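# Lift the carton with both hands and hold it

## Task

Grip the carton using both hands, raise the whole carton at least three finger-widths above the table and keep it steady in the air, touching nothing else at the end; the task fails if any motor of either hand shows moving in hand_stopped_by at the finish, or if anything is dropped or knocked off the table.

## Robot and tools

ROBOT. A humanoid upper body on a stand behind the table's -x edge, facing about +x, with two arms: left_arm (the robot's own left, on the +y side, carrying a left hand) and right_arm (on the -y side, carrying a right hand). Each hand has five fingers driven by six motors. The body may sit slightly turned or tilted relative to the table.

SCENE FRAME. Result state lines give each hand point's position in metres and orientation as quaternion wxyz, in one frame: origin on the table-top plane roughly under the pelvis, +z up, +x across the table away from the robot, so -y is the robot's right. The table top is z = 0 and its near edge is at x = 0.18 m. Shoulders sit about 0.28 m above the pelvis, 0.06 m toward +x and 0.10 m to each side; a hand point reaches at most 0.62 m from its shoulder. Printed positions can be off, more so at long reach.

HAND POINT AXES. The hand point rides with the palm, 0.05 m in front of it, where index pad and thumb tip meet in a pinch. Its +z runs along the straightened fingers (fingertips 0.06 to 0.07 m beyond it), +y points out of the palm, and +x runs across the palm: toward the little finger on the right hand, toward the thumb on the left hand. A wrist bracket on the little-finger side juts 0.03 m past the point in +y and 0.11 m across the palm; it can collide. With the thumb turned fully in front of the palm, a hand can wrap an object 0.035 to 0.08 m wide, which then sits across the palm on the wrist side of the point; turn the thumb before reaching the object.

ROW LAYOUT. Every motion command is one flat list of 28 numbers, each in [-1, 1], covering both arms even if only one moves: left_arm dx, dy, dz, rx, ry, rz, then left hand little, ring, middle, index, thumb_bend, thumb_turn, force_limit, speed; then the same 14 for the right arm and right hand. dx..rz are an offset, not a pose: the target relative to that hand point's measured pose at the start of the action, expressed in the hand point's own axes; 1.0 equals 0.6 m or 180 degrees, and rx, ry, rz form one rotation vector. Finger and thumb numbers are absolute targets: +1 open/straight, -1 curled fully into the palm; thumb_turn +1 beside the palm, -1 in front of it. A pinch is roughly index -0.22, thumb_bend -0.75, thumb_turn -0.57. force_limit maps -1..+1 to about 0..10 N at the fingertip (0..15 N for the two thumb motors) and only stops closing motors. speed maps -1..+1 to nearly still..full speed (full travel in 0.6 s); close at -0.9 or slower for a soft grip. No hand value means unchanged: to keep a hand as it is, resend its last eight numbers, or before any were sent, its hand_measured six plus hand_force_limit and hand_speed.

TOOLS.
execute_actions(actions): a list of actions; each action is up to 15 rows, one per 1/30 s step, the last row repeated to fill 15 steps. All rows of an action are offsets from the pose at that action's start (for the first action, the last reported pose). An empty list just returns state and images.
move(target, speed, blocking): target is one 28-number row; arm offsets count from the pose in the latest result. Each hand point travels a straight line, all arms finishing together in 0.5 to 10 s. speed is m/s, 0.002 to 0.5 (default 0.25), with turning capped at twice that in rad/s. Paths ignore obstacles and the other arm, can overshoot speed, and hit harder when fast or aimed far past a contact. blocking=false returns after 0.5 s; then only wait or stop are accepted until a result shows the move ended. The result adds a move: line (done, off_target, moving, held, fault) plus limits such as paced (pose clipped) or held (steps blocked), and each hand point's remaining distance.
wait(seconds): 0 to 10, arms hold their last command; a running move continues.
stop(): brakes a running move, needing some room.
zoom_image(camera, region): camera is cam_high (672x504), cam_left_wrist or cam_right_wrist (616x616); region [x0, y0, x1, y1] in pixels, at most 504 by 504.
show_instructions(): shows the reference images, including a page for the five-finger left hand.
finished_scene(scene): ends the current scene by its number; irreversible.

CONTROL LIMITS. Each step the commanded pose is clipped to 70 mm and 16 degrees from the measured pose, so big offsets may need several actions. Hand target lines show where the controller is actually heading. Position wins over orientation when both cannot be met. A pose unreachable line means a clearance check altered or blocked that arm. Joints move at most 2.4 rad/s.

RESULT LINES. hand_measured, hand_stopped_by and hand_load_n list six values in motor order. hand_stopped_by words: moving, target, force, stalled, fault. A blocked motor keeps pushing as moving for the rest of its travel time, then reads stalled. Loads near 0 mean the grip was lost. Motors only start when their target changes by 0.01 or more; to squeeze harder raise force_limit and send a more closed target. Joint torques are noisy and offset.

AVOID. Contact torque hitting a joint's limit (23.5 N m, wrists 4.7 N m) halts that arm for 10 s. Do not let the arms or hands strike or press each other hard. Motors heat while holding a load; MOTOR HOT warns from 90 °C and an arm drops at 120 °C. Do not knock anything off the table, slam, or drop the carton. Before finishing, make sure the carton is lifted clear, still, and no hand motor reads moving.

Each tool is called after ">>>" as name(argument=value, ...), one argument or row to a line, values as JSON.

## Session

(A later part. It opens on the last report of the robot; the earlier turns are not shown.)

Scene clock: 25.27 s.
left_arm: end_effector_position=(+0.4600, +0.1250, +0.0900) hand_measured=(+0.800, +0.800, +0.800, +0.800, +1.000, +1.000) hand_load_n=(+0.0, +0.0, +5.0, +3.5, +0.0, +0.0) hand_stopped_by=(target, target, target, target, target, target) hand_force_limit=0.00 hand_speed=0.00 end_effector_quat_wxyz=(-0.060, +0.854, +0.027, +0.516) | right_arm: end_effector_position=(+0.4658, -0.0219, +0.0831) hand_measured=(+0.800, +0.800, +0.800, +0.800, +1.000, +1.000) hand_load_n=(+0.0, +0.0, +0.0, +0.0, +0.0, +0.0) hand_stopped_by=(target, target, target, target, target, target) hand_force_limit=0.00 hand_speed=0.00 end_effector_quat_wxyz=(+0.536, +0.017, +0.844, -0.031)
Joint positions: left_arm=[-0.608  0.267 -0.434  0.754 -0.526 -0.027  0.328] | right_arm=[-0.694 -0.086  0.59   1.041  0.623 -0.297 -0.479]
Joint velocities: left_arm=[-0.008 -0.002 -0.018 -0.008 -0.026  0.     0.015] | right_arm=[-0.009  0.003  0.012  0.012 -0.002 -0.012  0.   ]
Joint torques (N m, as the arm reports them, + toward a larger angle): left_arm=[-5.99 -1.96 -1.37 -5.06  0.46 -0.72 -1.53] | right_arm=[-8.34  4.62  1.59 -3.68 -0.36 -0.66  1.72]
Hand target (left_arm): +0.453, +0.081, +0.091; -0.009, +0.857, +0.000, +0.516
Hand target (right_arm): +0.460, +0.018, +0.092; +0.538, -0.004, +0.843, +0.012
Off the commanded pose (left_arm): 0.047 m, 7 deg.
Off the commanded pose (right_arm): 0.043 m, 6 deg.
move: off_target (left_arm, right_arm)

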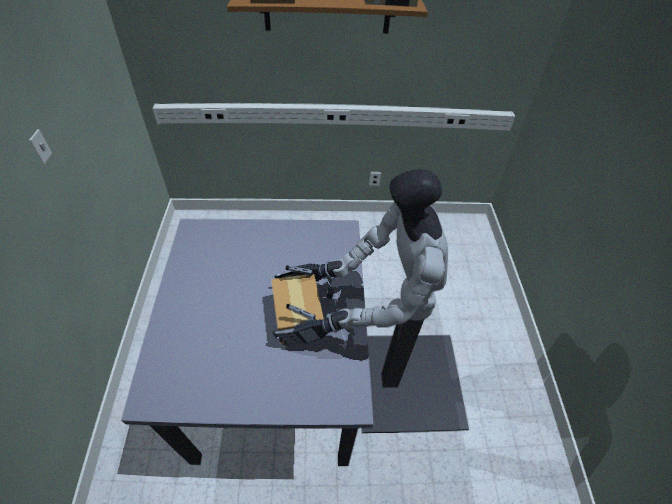

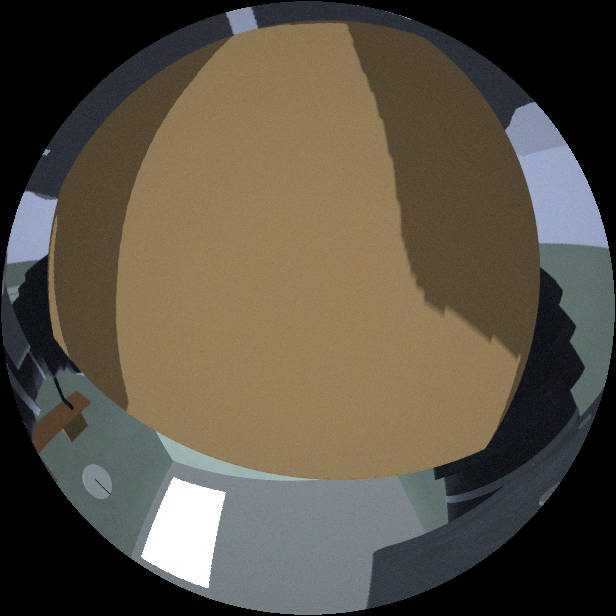

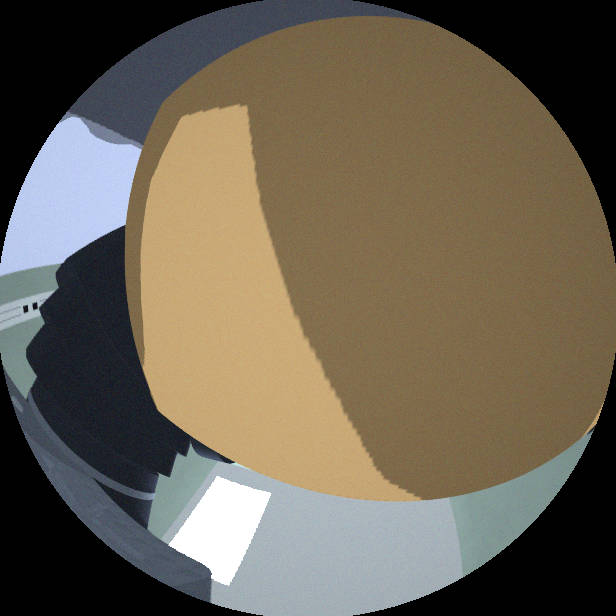

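>>> execute_actions(
  actions=[
    [[0,0.09,0,-0.01,0,0,0.8,0.8,0.8,0.8,1,1,0,0,0,0.08,0,-0.04,0,0,0.8,0.8,0.8,0.8,1,1,0,0]],
    [[0.05,0.09,-0.04,-0.03,0.01,0,0.8,0.8,0.8,0.8,1,1,0,0,-0.05,0.09,-0.04,-0.04,-0.01,0,0.8,0.8,0.8,0.8,1,1,0,0]],
    [[0.05,0.09,-0.04,-0.03,0.01,0,0.8,0.8,0.8,0.8,1,1,0,0,-0.05,0.09,-0.04,-0.04,-0.01,0,0.8,0.8,0.8,0.8,1,1,0,0]],
    [[0.05,0.09,-0.04,-0.03,0.01,0,0.8,0.8,0.8,0.8,1,1,0,0,-0.05,0.09,-0.04,-0.04,-0.01,0,0.8,0.8,0.8,0.8,1,1,0,0]],
    [[0.05,0.09,-0.04,-0.03,0.01,0,0.8,0.8,0.8,0.8,1,1,0,0,-0.05,0.09,-0.04,-0.04,-0.01,0,0.8,0.8,0.8,0.8,1,1,0,0]],
  ],
)

>>> wait(
  seconds=1.5,
)

Scene clock: 27.90 s.
left_arm: end_effector_position=(+0.4777, +0.0892, +0.1423) hand_measured=(+0.800, +0.800, +0.800, +0.800, +1.000, +1.000) hand_load_n=(+2.0, +1.5, +0.0, +0.0, +0.0, +0.0) hand_stopped_by=(target, target, target, target, target, target) hand_force_limit=0.00 hand_speed=0.00 end_effector_quat_wxyz=(-0.219, +0.831, -0.010, +0.511) | right_arm: end_effector_position=(+0.4631, -0.0046, +0.1236) hand_measured=(+0.800, +0.800, +0.800, +0.800, +1.000, +1.000) hand_load_n=(+0.0, +0.0, +6.0, +0.5, +0.0, +0.0) hand_stopped_by=(target, target, target, target, target, target) hand_force_limit=0.00 hand_speed=0.00 end_effector_quat_wxyz=(+0.515, -0.076, +0.849, -0.092)
Joint positions: left_arm=[-0.725  0.19  -0.561  0.396 -0.453  0.466  0.867] | right_arm=[-0.702 -0.335  0.766  0.373  0.727  0.267 -0.807]
Joint velocities: left_arm=[ 0.011 -0.005  0.014  0.002  0.002  0.     0.   ] | right_arm=[-0.006  0.005  0.002  0.005 -0.009  0.006 -0.003]
Joint torques (N m, as the arm reports them, + toward a larger angle): left_arm=[-8.63 -3.53 -1.08 -6.65 -0.26 -1.42 -1.39] | right_arm=[-10.35   3.99   0.61  -6.67   0.09  -2.07   2.67]
Hand target (left_arm): +0.475, +0.035, +0.157; -0.147, +0.834, -0.027, +0.531
Hand target (right_arm): +0.456, +0.047, +0.152; +0.539, -0.092, +0.837, -0.018
Off the commanded pose (left_arm): 0.056 m, 9 deg.
Off the commanded pose (right_arm): 0.061 m, 9 deg.

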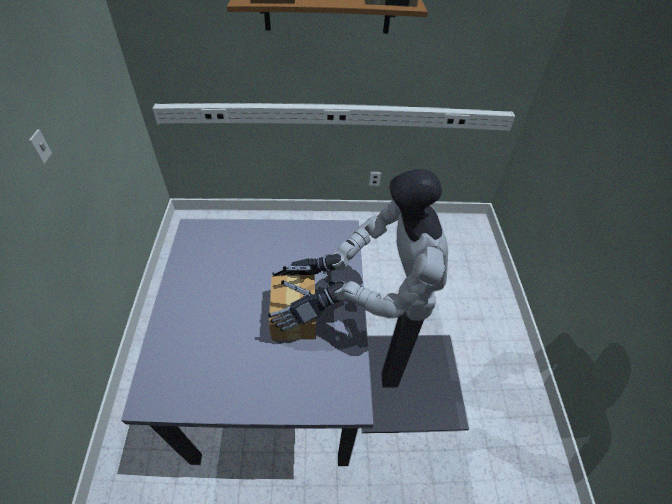

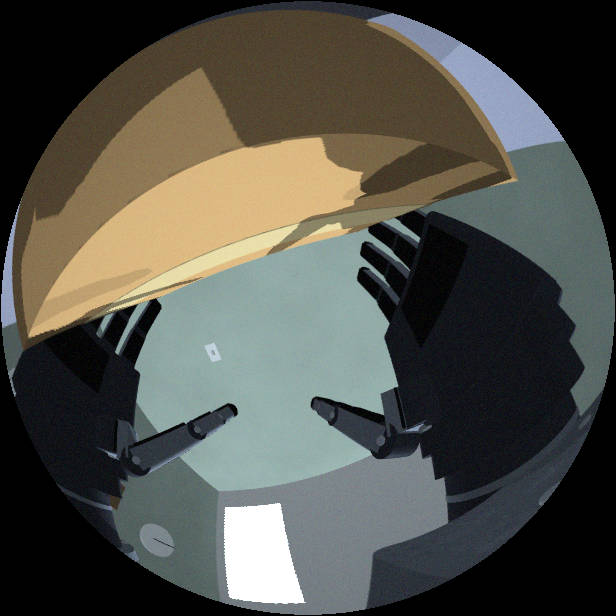

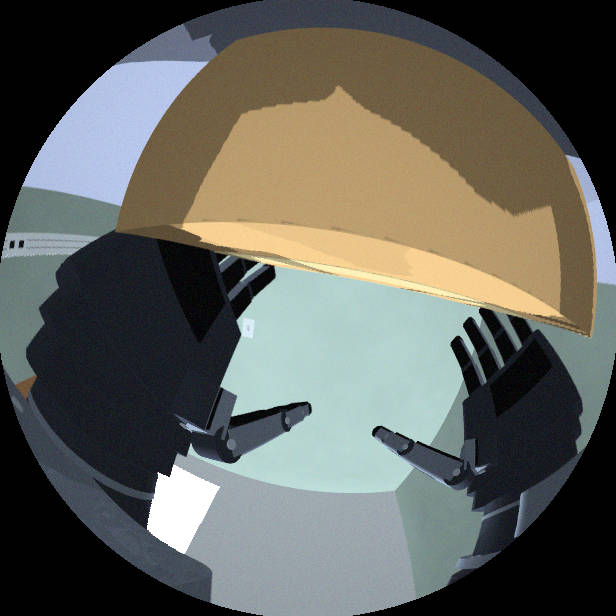

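Scene clock: 29.40 s.
left_arm: end_effector_position=(+0.4777, +0.0892, +0.1423) hand_measured=(+0.800, +0.800, +0.800, +0.800, +1.000, +1.000) hand_load_n=(+2.0, +1.5, +0.0, +0.0, +0.0, +0.0) hand_stopped_by=(target, target, target, target, target, target) hand_force_limit=0.00 hand_speed=0.00 end_effector_quat_wxyz=(-0.219, +0.831, -0.010, +0.511) | right_arm: end_effector_position=(+0.4631, -0.0046, +0.1236) hand_measured=(+0.800, +0.800, +0.800, +0.800, +1.000, +1.000) hand_load_n=(+0.0, +0.0, +6.0, +0.5, +0.0, +0.0) hand_stopped_by=(target, target, target, target, target, target) hand_force_limit=0.00 hand_speed=0.00 end_effector_quat_wxyz=(+0.515, -0.076, +0.849, -0.092)
Joint positions: left_arm=[-0.725  0.19  -0.562  0.396 -0.453  0.466  0.867] | right_arm=[-0.702 -0.335  0.766  0.373  0.727  0.267 -0.807]
Joint velocities: left_arm=[-0.015 -0.005  0.014 -0.006  0.     0.     0.   ] | right_arm=[ 0.     0.003  0.005  0.006 -0.012  0.     0.   ]
Joint torques (N m, as the arm reports them, + toward a larger angle): left_arm=[-8.63 -3.51 -1.08 -6.65 -0.26 -1.42 -1.39] | right_arm=[-10.32   4.12   0.61  -6.71   0.08  -2.07   2.66]
Hand target (left_arm): +0.475, +0.035, +0.157; -0.147, +0.834, -0.027, +0.531
Hand target (right_arm): +0.456, +0.047, +0.152; +0.539, -0.092, +0.837, -0.018
Off the commanded pose (left_arm): 0.056 m, 9 deg.
Off the commanded pose (right_arm): 0.061 m, 9 deg.
wait: 1.50 s; at rest by 0.17 s

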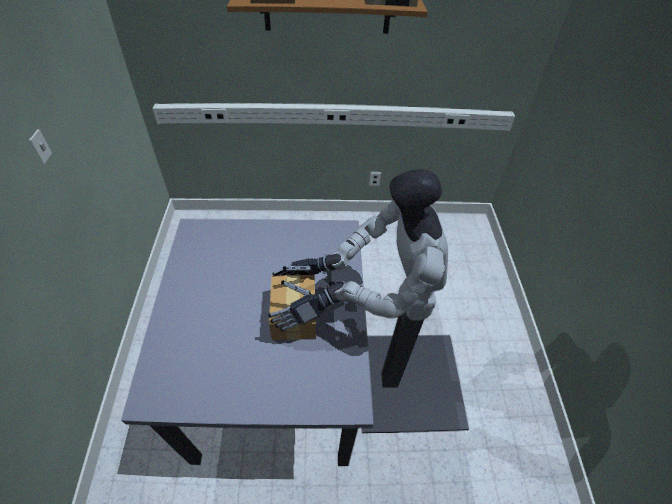

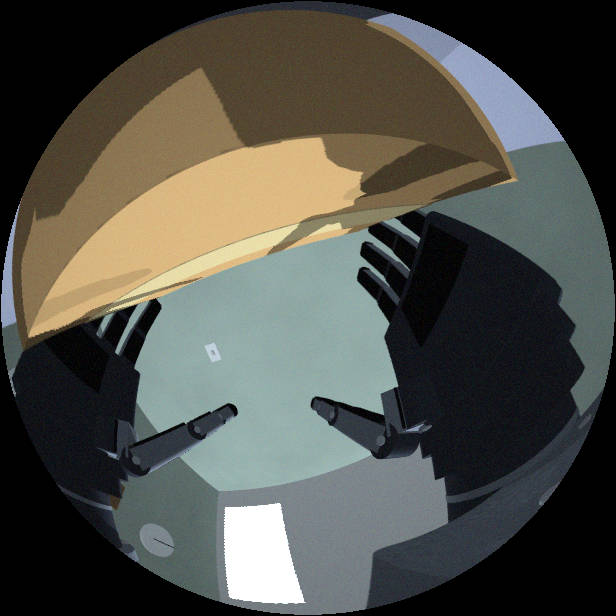

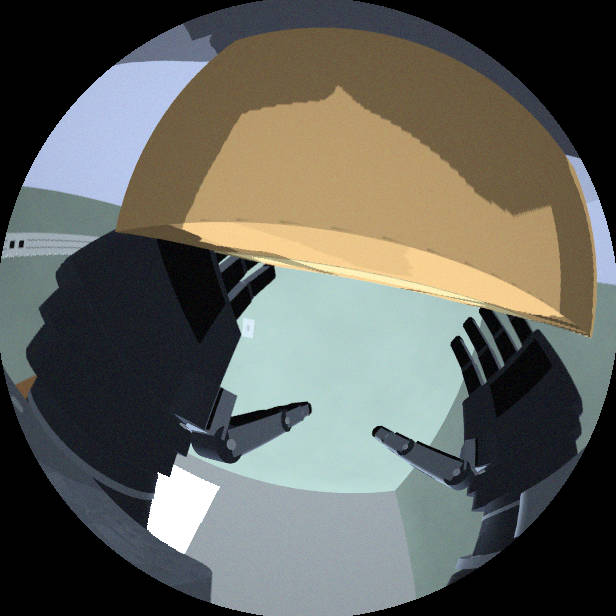

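>>> move(
  target=[0,-0.15,0,-0.116,0,-0.13,0.65,0.65,0.65,0.65,1,1,0,0,0,-0.1,0,-0.024,-0.011,0.122,0.65,0.65,0.65,0.65,1,1,0,0],
  speed=0.1,
)

Scene clock: 32.60 s.
left_arm: end_effector_position=(+0.4630, +0.1714, +0.1829) hand_measured=(+0.650, +0.752, +0.650, +0.650, +1.000, +1.000) hand_load_n=(+0.0, +0.0, +0.0, +0.0, +0.0, +0.0) hand_stopped_by=(target, force, target, target, target, target) hand_force_limit=0.00 hand_speed=0.00 end_effector_quat_wxyz=(+0.047, +0.836, +0.069, +0.542) | right_arm: end_effector_position=(+0.4641, -0.0589, +0.1356) hand_measured=(+0.650, +0.650, +0.800, +0.650, +1.000, +1.000) hand_load_n=(+0.0, +0.0, +0.0, +0.0, +0.0, +0.0) hand_stopped_by=(target, target, force, target, target, target) hand_force_limit=0.00 hand_speed=0.00 end_effector_quat_wxyz=(+0.531, +0.063, +0.844, +0.043)
Joint positions: left_arm=[-0.492  0.559 -0.23   0.258 -0.812  0.277  0.168] | right_arm=[-0.508 -0.409  0.563  0.379  0.86  -0.025 -0.502]
Joint velocities: left_arm=[ 0.002  0.     0.003  0.003 -0.003  0.    -0.005] | right_arm=[ 0.008  0.009 -0.017 -0.008  0.002  0.     0.003]
Joint torques (N m, as the arm reports them, + toward a larger angle): left_arm=[-5.52  2.41  1.54 -3.    0.   -1.08 -0.22] | right_arm=[-5.92 -2.75 -1.13 -2.69  0.16 -1.31  0.35]
Hand target (left_arm): +0.463, +0.172, +0.182; +0.049, +0.836, +0.071, +0.541
Hand target (right_arm): +0.464, -0.060, +0.135; +0.530, +0.066, +0.844, +0.043
Off the commanded pose (left_arm): 0.008 m, 1 deg.
Off the commanded pose (right_arm): 0.005 m, 1 deg.
move: off_target (left_arm, right_arm)

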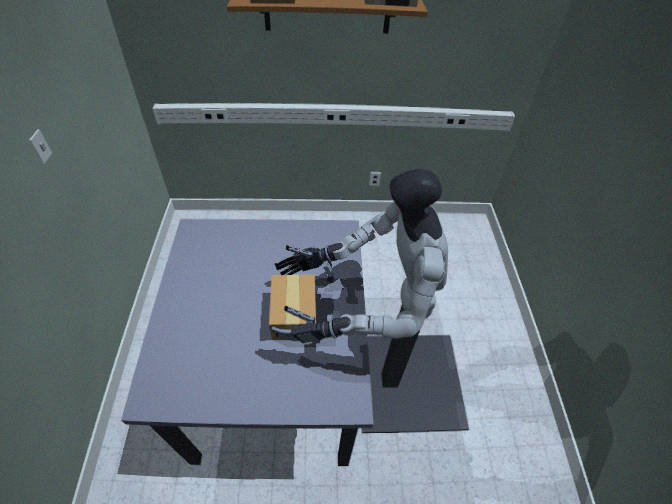

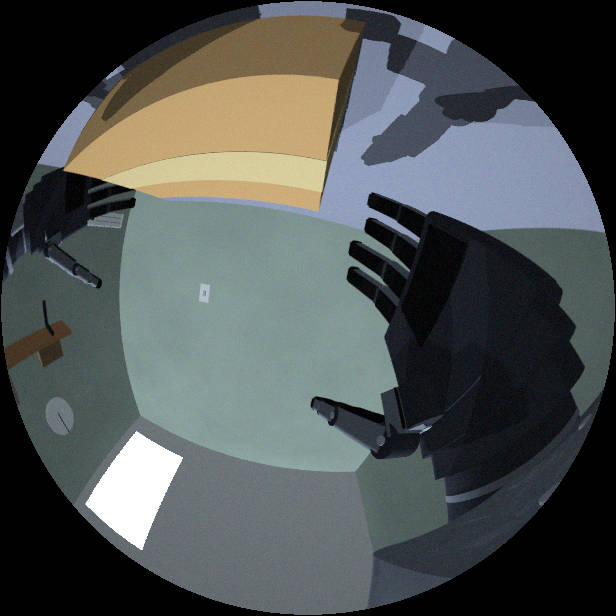

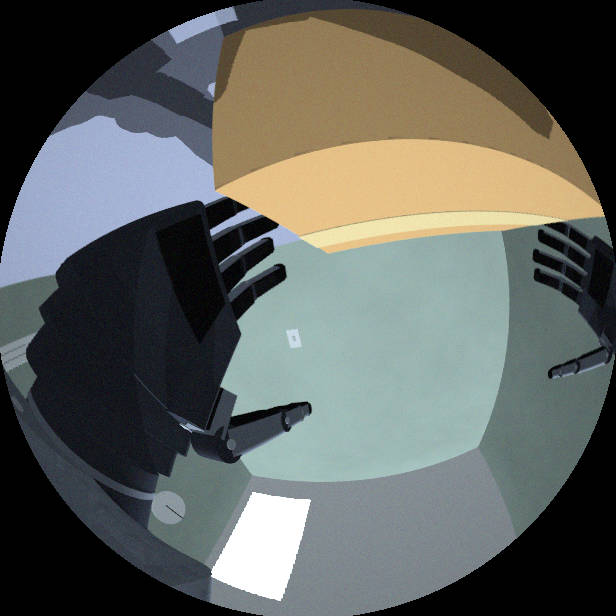

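>>> move(
  target=[-0.145,-0.05,0.075,0,0,0,0.7,0.7,0.7,0.7,1,1,0.5,0,0.075,-0.03,0.04,0,0,0,0.7,0.7,0.7,0.7,1,1,0.5,0],
  speed=0.08,
)

>>> move(
  target=[-0.03,0.17,0,0,0,0,0.7,0.7,0.7,0.7,1,1,0.5,0,0.02,0.14,0,0,0,0,0.7,0.7,0.7,0.7,1,1,0.5,0],
  speed=0.05,
)

>>> execute_actions(
  actions=[
    [[0.03,0.085,-0.03,-0.04,0.01,-0.03,0.7,0.7,0.7,0.7,1,1,0.5,0,-0.03,0.085,-0.03,-0.04,-0.01,0.03,0.7,0.7,0.7,0.7,1,1,0.5,0]],
    [[0.045,0.085,-0.04,-0.04,0.01,-0.03,0.7,0.7,0.7,0.7,1,1,0.5,0,-0.045,0.085,-0.04,-0.04,-0.01,0.03,0.7,0.7,0.7,0.7,1,1,0.5,0]],
    [[0.045,0.085,-0.04,-0.04,0.01,-0.03,0.7,0.7,0.7,0.7,1,1,0.5,0,-0.045,0.085,-0.04,-0.04,-0.01,0.03,0.7,0.7,0.7,0.7,1,1,0.5,0]],
  ],
)

Scene clock: 34.37 s.
left_arm: end_effector_position=(+0.4694, +0.1846, +0.0862) hand_measured=(+0.700, +0.700, +0.700, +0.700, +1.000, +1.000) hand_load_n=(-1.0, +0.0, +0.0, +0.0, +0.0, +0.0) hand_stopped_by=(target, target, target, target, target, target) hand_force_limit=0.50 hand_speed=0.00 end_effector_quat_wxyz=(+0.018, +0.859, +0.091, +0.504) | right_arm: end_effector_position=(+0.4693, -0.0665, +0.0859) hand_measured=(+0.700, +0.700, +0.700, +0.700, +1.000, +1.000) hand_load_n=(-0.5, +0.0, +0.0, +0.0, +0.0, +0.0) hand_stopped_by=(target, target, target, target, target, target) hand_force_limit=0.50 hand_speed=0.00 end_effector_quat_wxyz=(+0.534, +0.061, +0.842, +0.048)
Joint positions: left_arm=[-0.857  0.276 -0.233  1.455 -0.652 -0.3   -0.177] | right_arm=[-0.667 -0.199  0.533  1.103  0.835 -0.383 -0.154]
Joint velocities: left_arm=[-0.006 -0.003  0.     0.02   0.011 -0.008 -0.005] | right_arm=[-0.034  0.038 -0.023  0.092 -0.005 -0.052  0.052]
Joint torques (N m, as the arm reports them, + toward a larger angle): left_arm=[-6.52  1.95  0.41 -1.4   0.28 -0.69 -0.08] | right_arm=[-6.51 -2.03 -0.11 -1.74  0.4  -1.03  0.28]
Hand target (left_arm): +0.465, +0.185, +0.080; +0.015, +0.864, +0.092, +0.495
Hand target (right_arm): +0.467, -0.067, +0.081; +0.528, +0.064, +0.846, +0.048
Off the commanded pose (left_arm): 0.005 m, 7 deg.
Off the commanded pose (right_arm): 0.006 m, 1 deg.
move: off_target (left_arm, right_arm)

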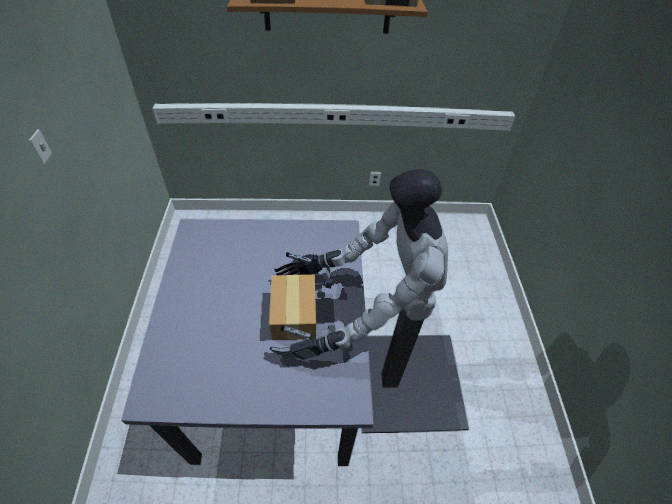

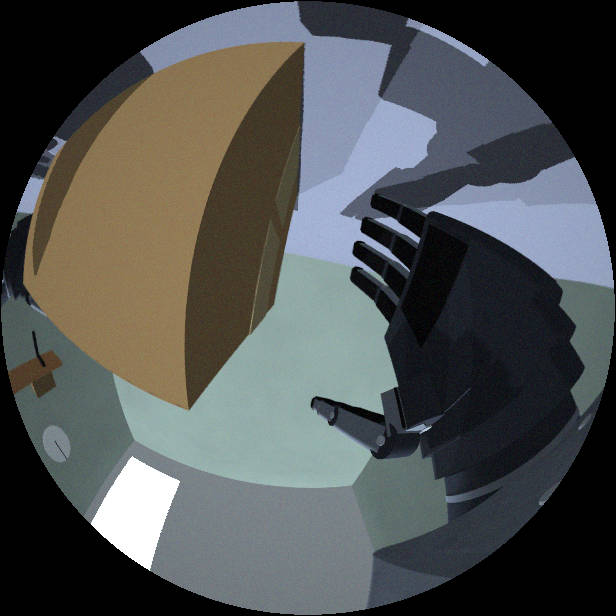

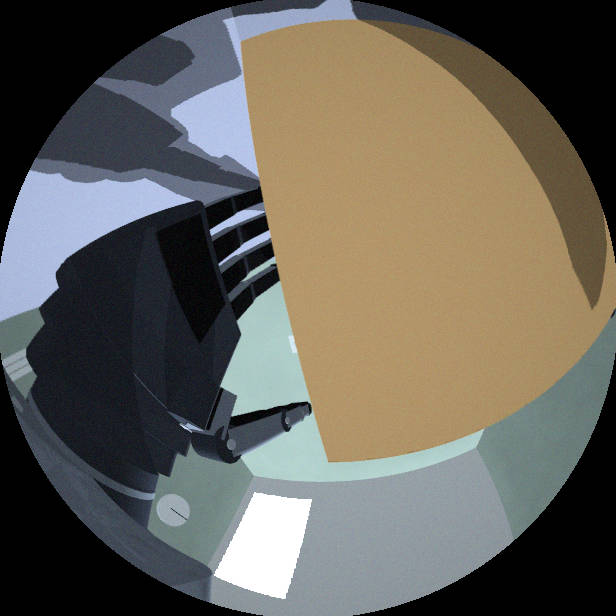

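Scene clock: 36.67 s.
left_arm: end_effector_position=(+0.4760, +0.1249, +0.0816) hand_measured=(+0.700, +0.700, +0.700, +0.700, +1.000, +1.000) hand_load_n=(-1.0, +0.0, +0.0, +0.0, +0.0, +0.0) hand_stopped_by=(target, target, target, target, target, target) hand_force_limit=0.50 hand_speed=0.00 end_effector_quat_wxyz=(-0.029, +0.854, +0.103, +0.509) | right_arm: end_effector_position=(+0.4740, -0.0205, +0.0837) hand_measured=(+0.700, +0.700, +0.700, +0.700, +1.000, +1.000) hand_load_n=(-3.5, +0.0, +0.0, +0.0, +0.0, +0.0) hand_stopped_by=(target, target, target, target, target, target) hand_force_limit=0.50 hand_speed=0.00 end_effector_quat_wxyz=(+0.523, +0.068, +0.850, +0.005)
Joint positions: left_arm=[-0.785  0.129 -0.38   1.198 -0.639 -0.252  0.226] | right_arm=[-0.803 -0.048  0.772  1.242  0.972 -0.422 -0.39 ]
Joint velocities: left_arm=[ 0.003 -0.003 -0.02   0.015  0.003 -0.012  0.   ] | right_arm=[-0.061 -0.005  0.219  0.063  0.225 -0.054  0.   ]
Joint torques (N m, as the arm reports them, + toward a larger angle): left_arm=[-6.52 -3.01 -0.68 -3.44  0.43 -0.25 -0.85] | right_arm=[-8.42  4.45  1.13 -3.9   0.09 -0.48  1.36]
Hand target (left_arm): +0.469, +0.083, +0.078; +0.013, +0.863, +0.085, +0.498
Hand target (right_arm): +0.468, +0.018, +0.091; +0.519, +0.054, +0.852, +0.049
Off the commanded pose (left_arm): 0.044 m, 6 deg.
Off the commanded pose (right_arm): 0.039 m, 5 deg.
joint sent to its limit (right arm) — the command would take joint 2 (shoulder roll) past its upper limit, so that joint was sent only as far as its limit.
move: off_target (left_arm, right_arm)

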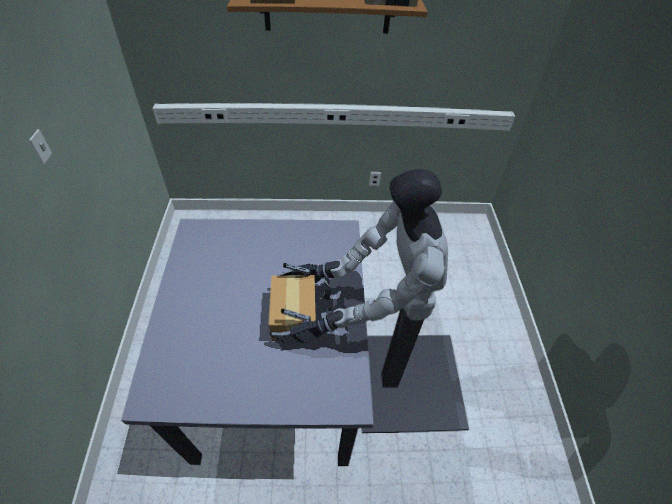

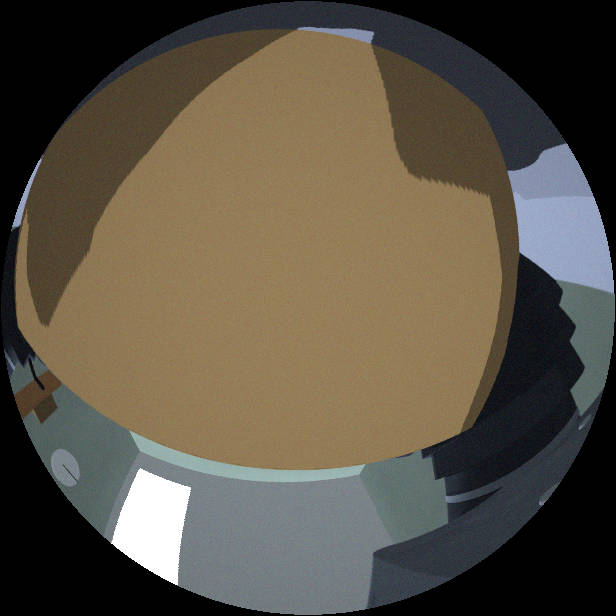

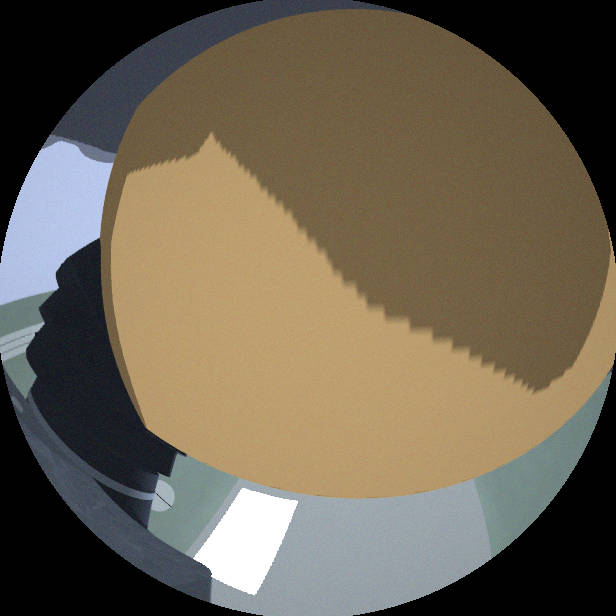

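Scene clock: 38.17 s.
left_arm: end_effector_position=(+0.4814, +0.1339, +0.1714) hand_measured=(+0.702, +0.700, +0.700, +0.700, +1.000, +1.000) hand_load_n=(+11.5, +0.0, +0.0, +0.0, +0.0, +0.0) hand_stopped_by=(target, target, target, target, target, target) hand_force_limit=0.50 hand_speed=0.00 end_effector_quat_wxyz=(+0.022, +0.798, +0.185, +0.573) | right_arm: end_effector_position=(+0.4785, -0.0357, +0.1557) hand_measured=(+0.700, +0.700, +0.700, +0.700, +1.000, +1.000) hand_load_n=(+4.0, +0.0, +0.0, +0.0, +0.0, +0.0) hand_stopped_by=(target, target, target, target, target, target) hand_force_limit=0.50 hand_speed=0.00 end_effector_quat_wxyz=(+0.572, +0.157, +0.803, +0.048)
Joint positions: left_arm=[-0.574  0.27  -0.387  0.478 -0.773 -0.076  0.463] | right_arm=[-0.667 -0.265  0.818  0.623  1.019 -0.413 -0.679]
Joint velocities: left_arm=[-0.002 -0.002 -0.015  0.005 -0.003 -0.024  0.056] | right_arm=[ 0.006 -0.005  0.005 -0.017  0.005  0.    -0.034]
Joint torques (N m, as the arm reports them, + toward a larger angle): left_arm=[-6.84 -2.35 -1.82 -6.19 -0.11 -0.08 -1.77] | right_arm=[-9.17  4.08  1.41 -5.28 -0.36 -0.47  2.66]
Hand target (left_arm): +0.474, +0.087, +0.167; +0.077, +0.811, +0.156, +0.559
Hand target (right_arm): +0.471, +0.010, +0.171; +0.572, +0.133, +0.802, +0.107
Off the commanded pose (left_arm): 0.048 m, 7 deg.
Off the commanded pose (right_arm): 0.050 m, 7 deg.

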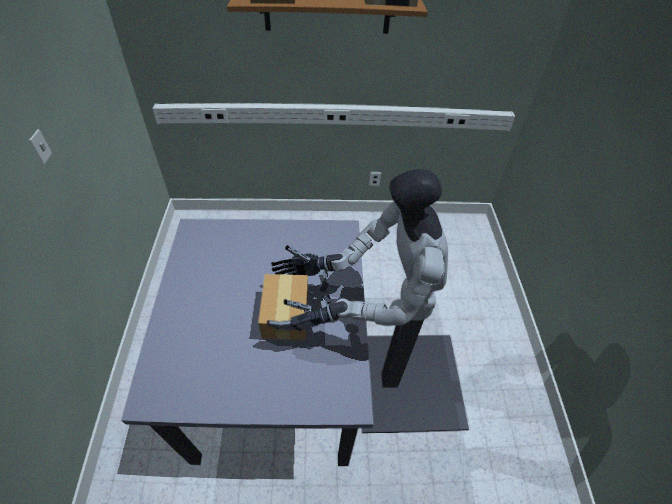

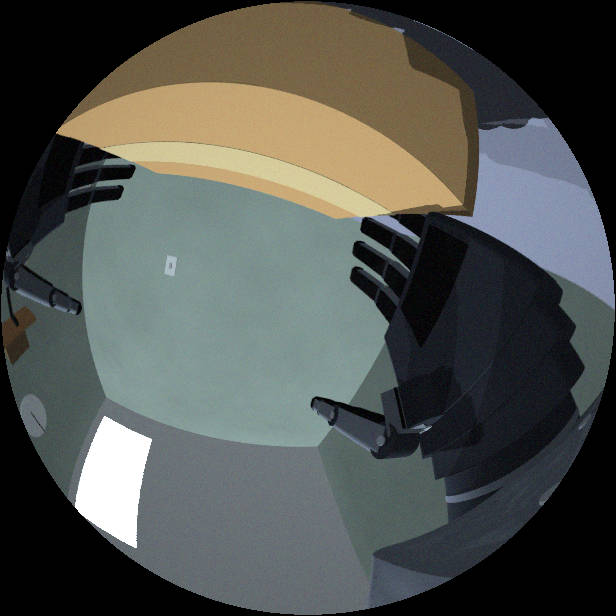

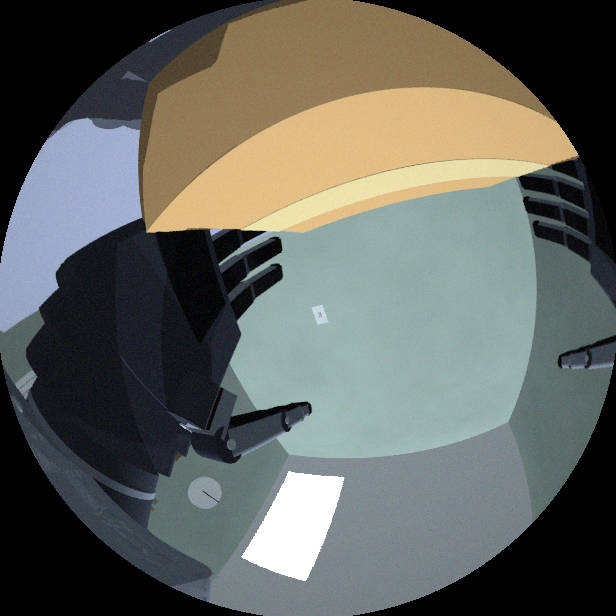

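>>> move(
  target=[0,-0.1,-0.03,0,-0.02,0.08,0.3,0.35,0.4,0.3,1,1,0.5,0,0,-0.1,-0.03,0,0.02,-0.07,0.3,0.35,0.4,0.3,1,1,0.5,0],
  speed=0.1,
)

Scene clock: 39.83 s.
left_arm: end_effector_position=(+0.4514, +0.1903, +0.1676) hand_measured=(+0.700, +0.350, +0.400, +0.300, +1.000, +1.000) hand_load_n=(+0.0, +0.0, +0.0, +0.0, +0.0, +0.0) hand_stopped_by=(force, target, target, target, target, target) hand_force_limit=0.50 hand_speed=0.00 end_effector_quat_wxyz=(-0.049, +0.828, +0.085, +0.552) | right_arm: end_effector_position=(+0.4469, -0.0906, +0.1445) hand_measured=(+0.300, +0.350, +0.400, +0.300, +1.000, +1.000) hand_load_n=(+0.0, +0.0, +0.0, +0.0, +0.0, +0.0) hand_stopped_by=(target, target, target, target, target, target) hand_force_limit=0.50 hand_speed=0.00 end_effector_quat_wxyz=(+0.549, +0.065, +0.833, -0.012)
Joint positions: left_arm=[-0.432  0.599 -0.378  0.207 -0.804  0.137  0.425] | right_arm=[-0.505 -0.644  0.848  0.22   1.025 -0.21  -0.734]
Joint velocities: left_arm=[ 0.008 -0.011  0.     0.     0.002  0.     0.   ] | right_arm=[ 0.017 -0.006  0.003  0.011  0.002  0.003  0.   ]
Joint torques (N m, as the arm reports them, + toward a larger angle): left_arm=[-5.07  2.41  1.45 -3.28  0.2  -0.88 -0.17] | right_arm=[-5.54 -3.58 -1.4  -2.46  0.03 -1.04  0.11]
Hand target (left_arm): +0.451, +0.190, +0.167; -0.047, +0.829, +0.086, +0.551
Hand target (right_arm): +0.446, -0.090, +0.144; +0.547, +0.066, +0.835, -0.011
Off the commanded pose (left_arm): 0.007 m, 1 deg.
Off the commanded pose (right_arm): 0.003 m, 0 deg.
move: off_target (left_arm)

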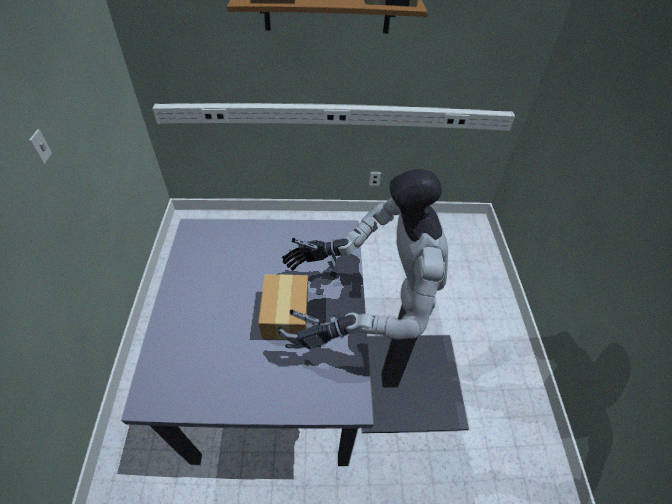

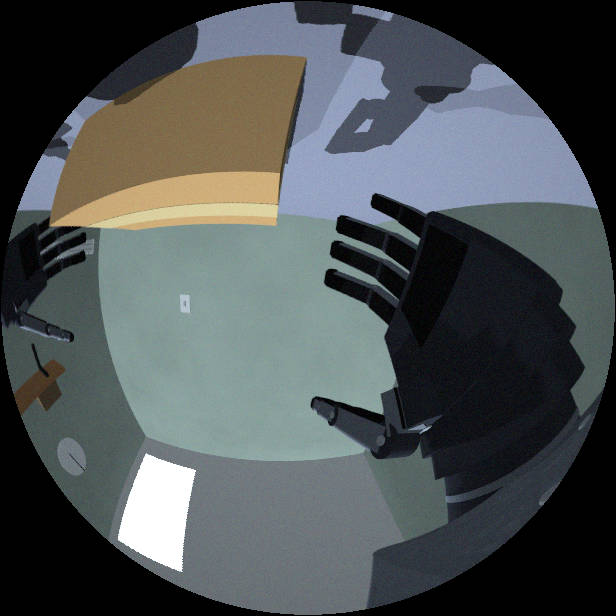

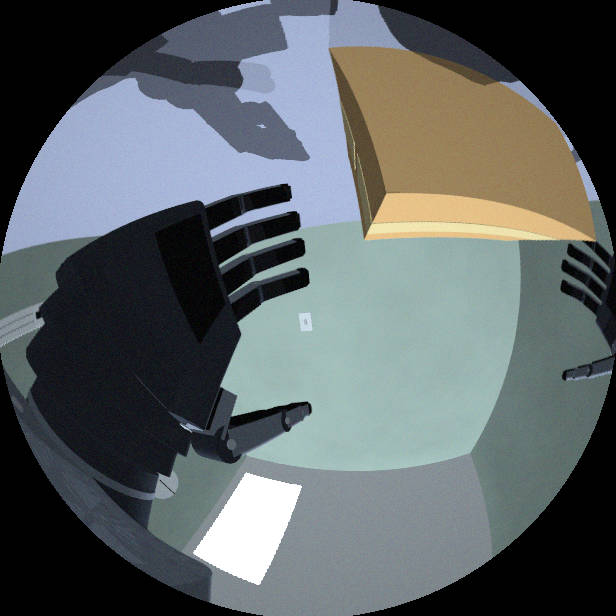

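>>> move(
  target=[-0.117,0,0.075,-0.06,0,0,0.28,0.35,0.4,0.3,1,1,0.5,0,0.078,0,0.07,-0.04,0,0,0.28,0.35,0.4,0.3,1,1,0.5,0],
  speed=0.08,
)

>>> move(
  target=[0,0.15,0,0,0,0,0.28,0.35,0.4,0.3,1,1,0.5,0,0.01,0.12,0,0,0,0,0.28,0.35,0.4,0.3,1,1,0.5,0],
  speed=0.05,
)

>>> execute_actions(
  actions=[
    [[0,0.07,-0.01,-0.045,0,0,0,0,0,0,1,1,-0.3,-0.85,0,0.07,-0.01,-0.045,0,0,0,0,0,0,1,1,-0.3,-0.85]],
    [[0.02,0.07,-0.02,-0.045,0,0,0,0,0,0,1,1,-0.3,-0.85,-0.02,0.07,-0.02,-0.045,0,0,0,0,0,0,1,1,-0.3,-0.85]],
    [[0.04,0.075,-0.03,-0.045,0.01,0,0,0,0,0,1,1,-0.3,-0.85,-0.045,0.075,-0.03,-0.045,-0.01,0,0,0,0,0,1,1,-0.3,-0.85]],
    [[0.04,0.075,-0.03,-0.045,0.01,0,0,0,0,0,1,1,-0.3,-0.85,-0.045,0.075,-0.03,-0.045,-0.01,0,0,0,0,0,1,1,-0.3,-0.85]],
  ],
)

Scene clock: 41.63 s.
left_arm: end_effector_position=(+0.4643, +0.1905, +0.0851) hand_measured=(+0.280, +0.350, +0.400, +0.300, +1.000, +1.000) hand_load_n=(+0.0, +0.0, +0.0, +0.0, +0.0, +0.0) hand_stopped_by=(target, target, target, target, target, target) hand_force_limit=0.50 hand_speed=0.00 end_effector_quat_wxyz=(-0.003, +0.858, +0.059, +0.511) | right_arm: end_effector_position=(+0.4694, -0.0882, +0.0817) hand_measured=(+0.280, +0.350, +0.400, +0.300, +1.000, +1.000) hand_load_n=(+0.0, +0.0, +0.0, +0.0, +0.0, +0.0) hand_stopped_by=(target, target, target, target, target, target) hand_force_limit=0.50 hand_speed=0.00 end_effector_quat_wxyz=(+0.540, +0.030, +0.840, +0.040)
Joint positions: left_arm=[-0.843  0.306 -0.365  1.46  -0.719 -0.345 -0.179] | right_arm=[-0.755 -0.225  0.743  1.364  1.074 -0.51   0.021]
Joint velocities: left_arm=[-0.012 -0.003 -0.003 -0.002  0.009  0.     0.   ] | right_arm=[-0.123  0.138 -0.095  0.393  0.012 -0.11   0.219]
Joint torques (N m, as the arm reports them, + toward a larger angle): left_arm=[-6.99  2.08  0.55 -1.76  0.31 -1.07 -0.18] | right_arm=[-7.05 -2.58 -0.04 -1.47  0.5  -1.44  0.33]
Hand target (left_arm): +0.464, +0.189, +0.085; -0.001, +0.858, +0.057, +0.511
Hand target (right_arm): +0.470, -0.088, +0.083; +0.542, +0.033, +0.839, +0.042
Off the commanded pose (left_arm): 0.002 m, 8 deg.
Off the commanded pose (right_arm): 0.004 m, 2 deg.
move: off_target (left_arm, right_arm)

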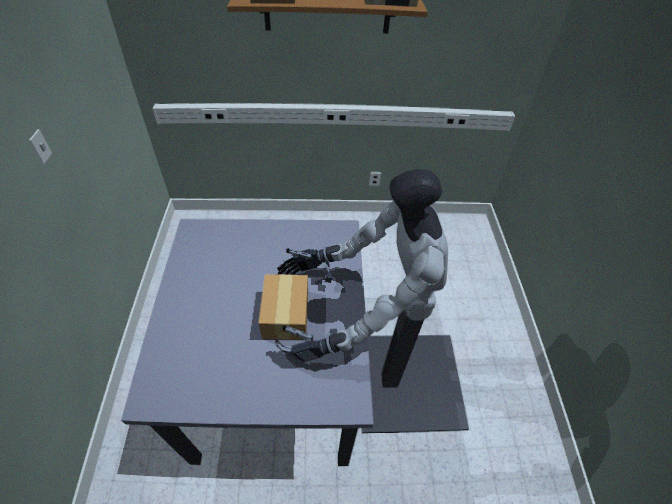

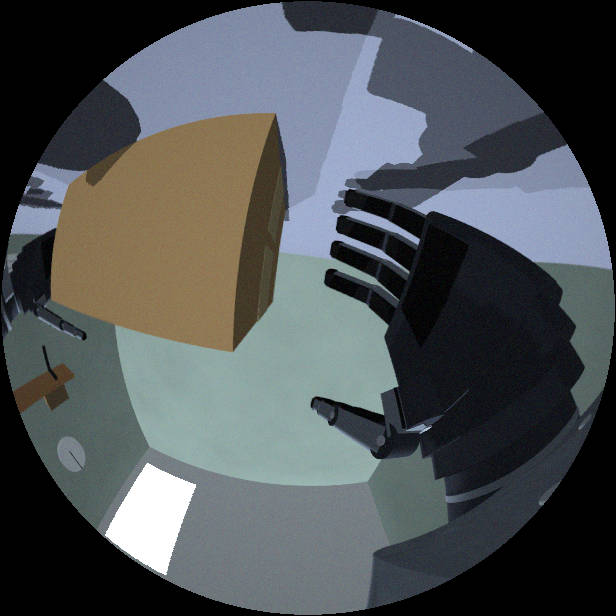

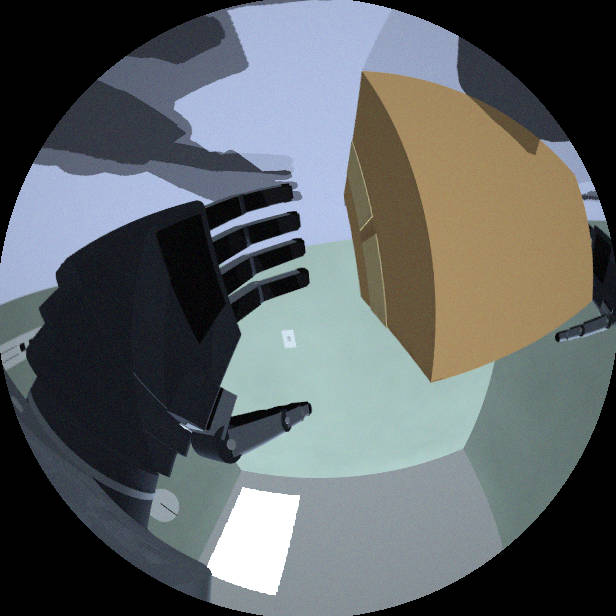

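Scene clock: 43.67 s.
left_arm: end_effector_position=(+0.4718, +0.1408, +0.0842) hand_measured=(+0.280, +0.350, +0.400, +0.300, +1.000, +1.000) hand_load_n=(+0.0, +0.0, +0.0, +4.5, +0.0, +0.0) hand_stopped_by=(target, target, target, target, target, target) hand_force_limit=0.50 hand_speed=0.00 end_effector_quat_wxyz=(-0.047, +0.857, +0.078, +0.507) | right_arm: end_effector_position=(+0.4724, -0.0444, +0.0819) hand_measured=(+0.280, +0.350, +0.400, +0.300, +1.000, +1.000) hand_load_n=(+1.0, +0.5, +0.0, +0.0, +0.0, +0.0) hand_stopped_by=(target, target, target, target, target, target) hand_force_limit=0.50 hand_speed=0.00 end_effector_quat_wxyz=(+0.541, +0.047, +0.840, +0.008)
Joint positions: left_arm=[-0.719  0.253 -0.508  1.001 -0.718 -0.158  0.282] | right_arm=[-0.812 -0.068  0.812  1.404  1.049 -0.533 -0.216]
Joint velocities: left_arm=[-0.017 -0.003 -0.005  0.003 -0.012  0.     0.012] | right_arm=[ 0.006  0.021  0.     0.031  0.008 -0.004  0.   ]
Joint torques (N m, as the arm reports them, + toward a larger angle): left_arm=[-7.29 -1.35 -0.79 -4.43  0.67 -0.4  -1.2 ] | right_arm=[-7.9   1.93  1.08 -2.86 -0.41 -0.91  1.54]
Hand target (left_arm): +0.469, +0.103, +0.086; -0.006, +0.861, +0.053, +0.507
Hand target (right_arm): +0.468, -0.017, +0.086; +0.540, +0.030, +0.840, +0.039
Off the commanded pose (left_arm): 0.040 m, 6 deg.
Off the commanded pose (right_arm): 0.029 m, 4 deg.
move: off_target (left_arm, right_arm)

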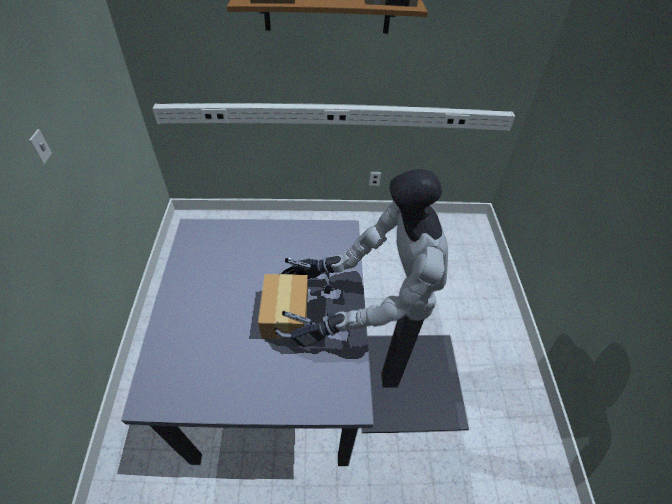

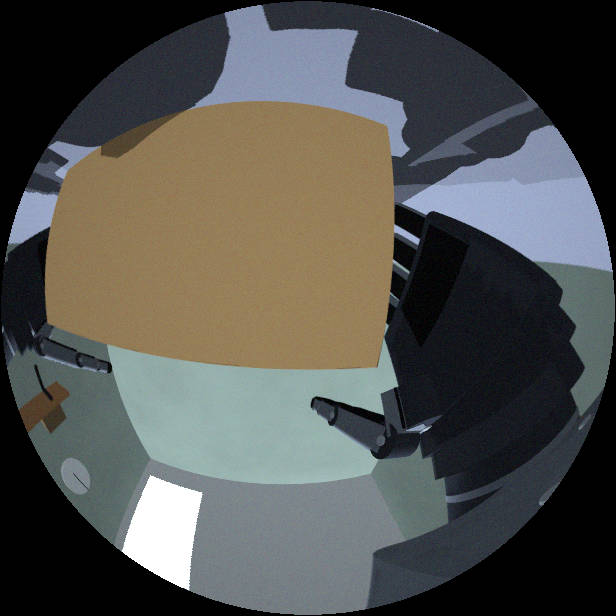

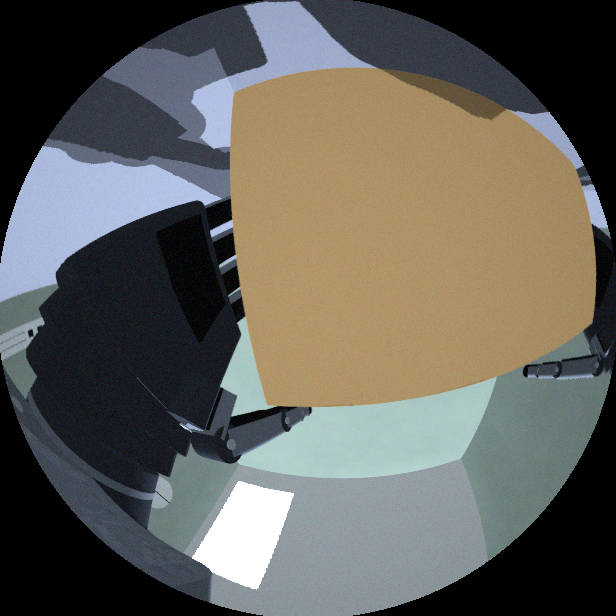

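Scene clock: 45.67 s.
left_arm: end_effector_position=(+0.4665, +0.1468, +0.1115) hand_measured=(+0.216, +0.318, +0.354, +0.300, +1.000, +1.000) hand_load_n=(+0.0, +0.0, +4.0, +3.5, +0.0, +0.0) hand_stopped_by=(force, force, force, force, target, target) hand_force_limit=-0.30 hand_speed=-0.85 end_effector_quat_wxyz=(-0.020, +0.869, +0.028, +0.493) | right_arm: end_effector_position=(+0.4907, -0.0481, +0.1713) hand_measured=(+0.232, +0.318, +0.318, +0.194, +1.000, +1.000) hand_load_n=(+7.5, +0.0, +0.0, +0.0, +0.0, +0.0) hand_stopped_by=(force, force, force, force, target, target) hand_force_limit=-0.30 hand_speed=-0.85 end_effector_quat_wxyz=(+0.597, +0.021, +0.800, +0.052)
Joint positions: left_arm=[-0.644  0.482 -0.532  0.593 -0.803  0.124  0.276] | right_arm=[-0.738 -0.51   0.923  0.582  1.079 -0.335 -0.469]
Joint velocities: left_arm=[ 0.011  0.005  0.008 -0.067 -0.028  0.024  0.   ] | right_arm=[ 0.003 -0.011  0.074 -0.003  0.077  0.    -0.067]
Joint torques (N m, as the arm reports them, + toward a larger angle): left_arm=[-9.11 -1.13 -0.03 -7.79  0.   -1.52 -1.62] | right_arm=[-9.98  1.57  0.01 -5.84 -0.67 -2.03  3.  ]
Hand target (left_arm): +0.470, +0.097, +0.136; +0.046, +0.855, +0.004, +0.517
Hand target (right_arm): +0.471, -0.012, +0.158; +0.577, -0.015, +0.812, +0.090
Off the commanded pose (left_arm): 0.056 m, 9 deg.
Off the commanded pose (right_arm): 0.045 m, 7 deg.

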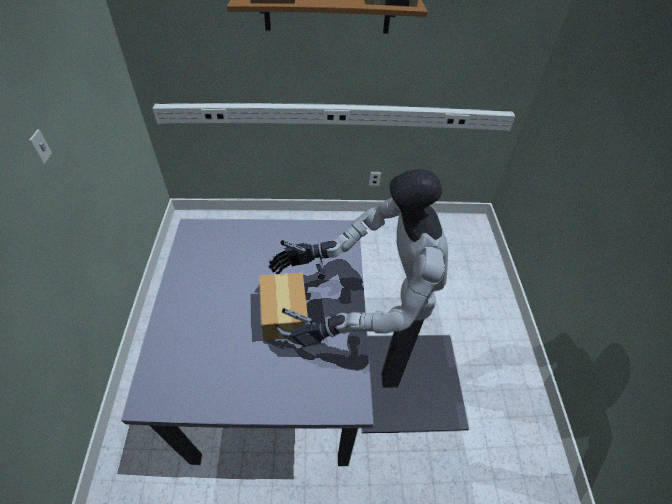

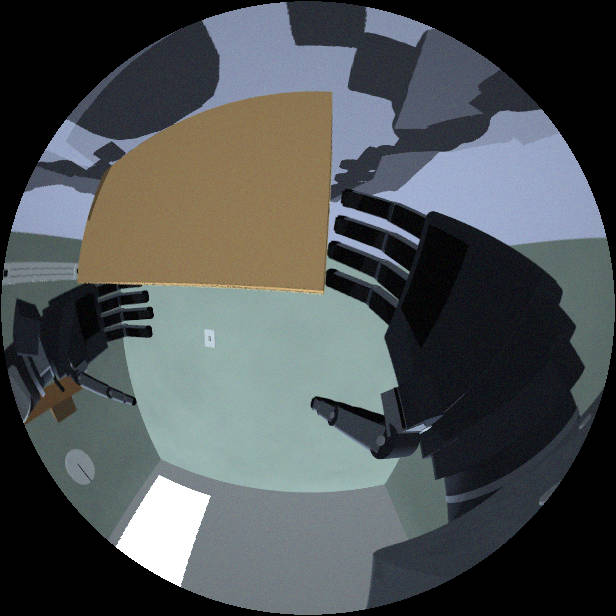

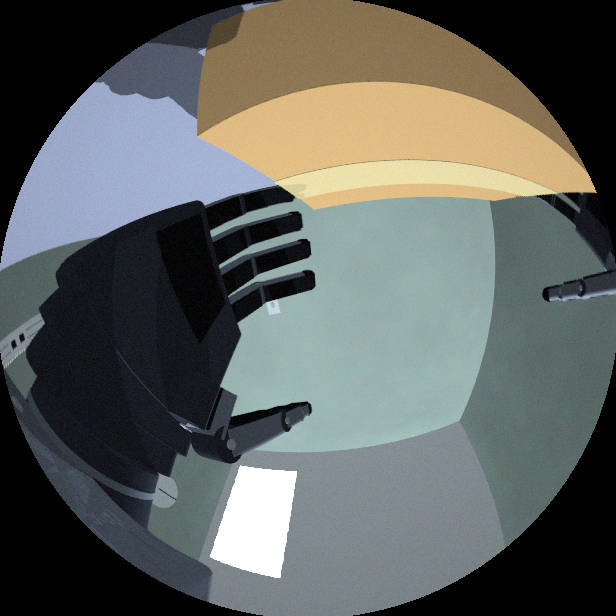

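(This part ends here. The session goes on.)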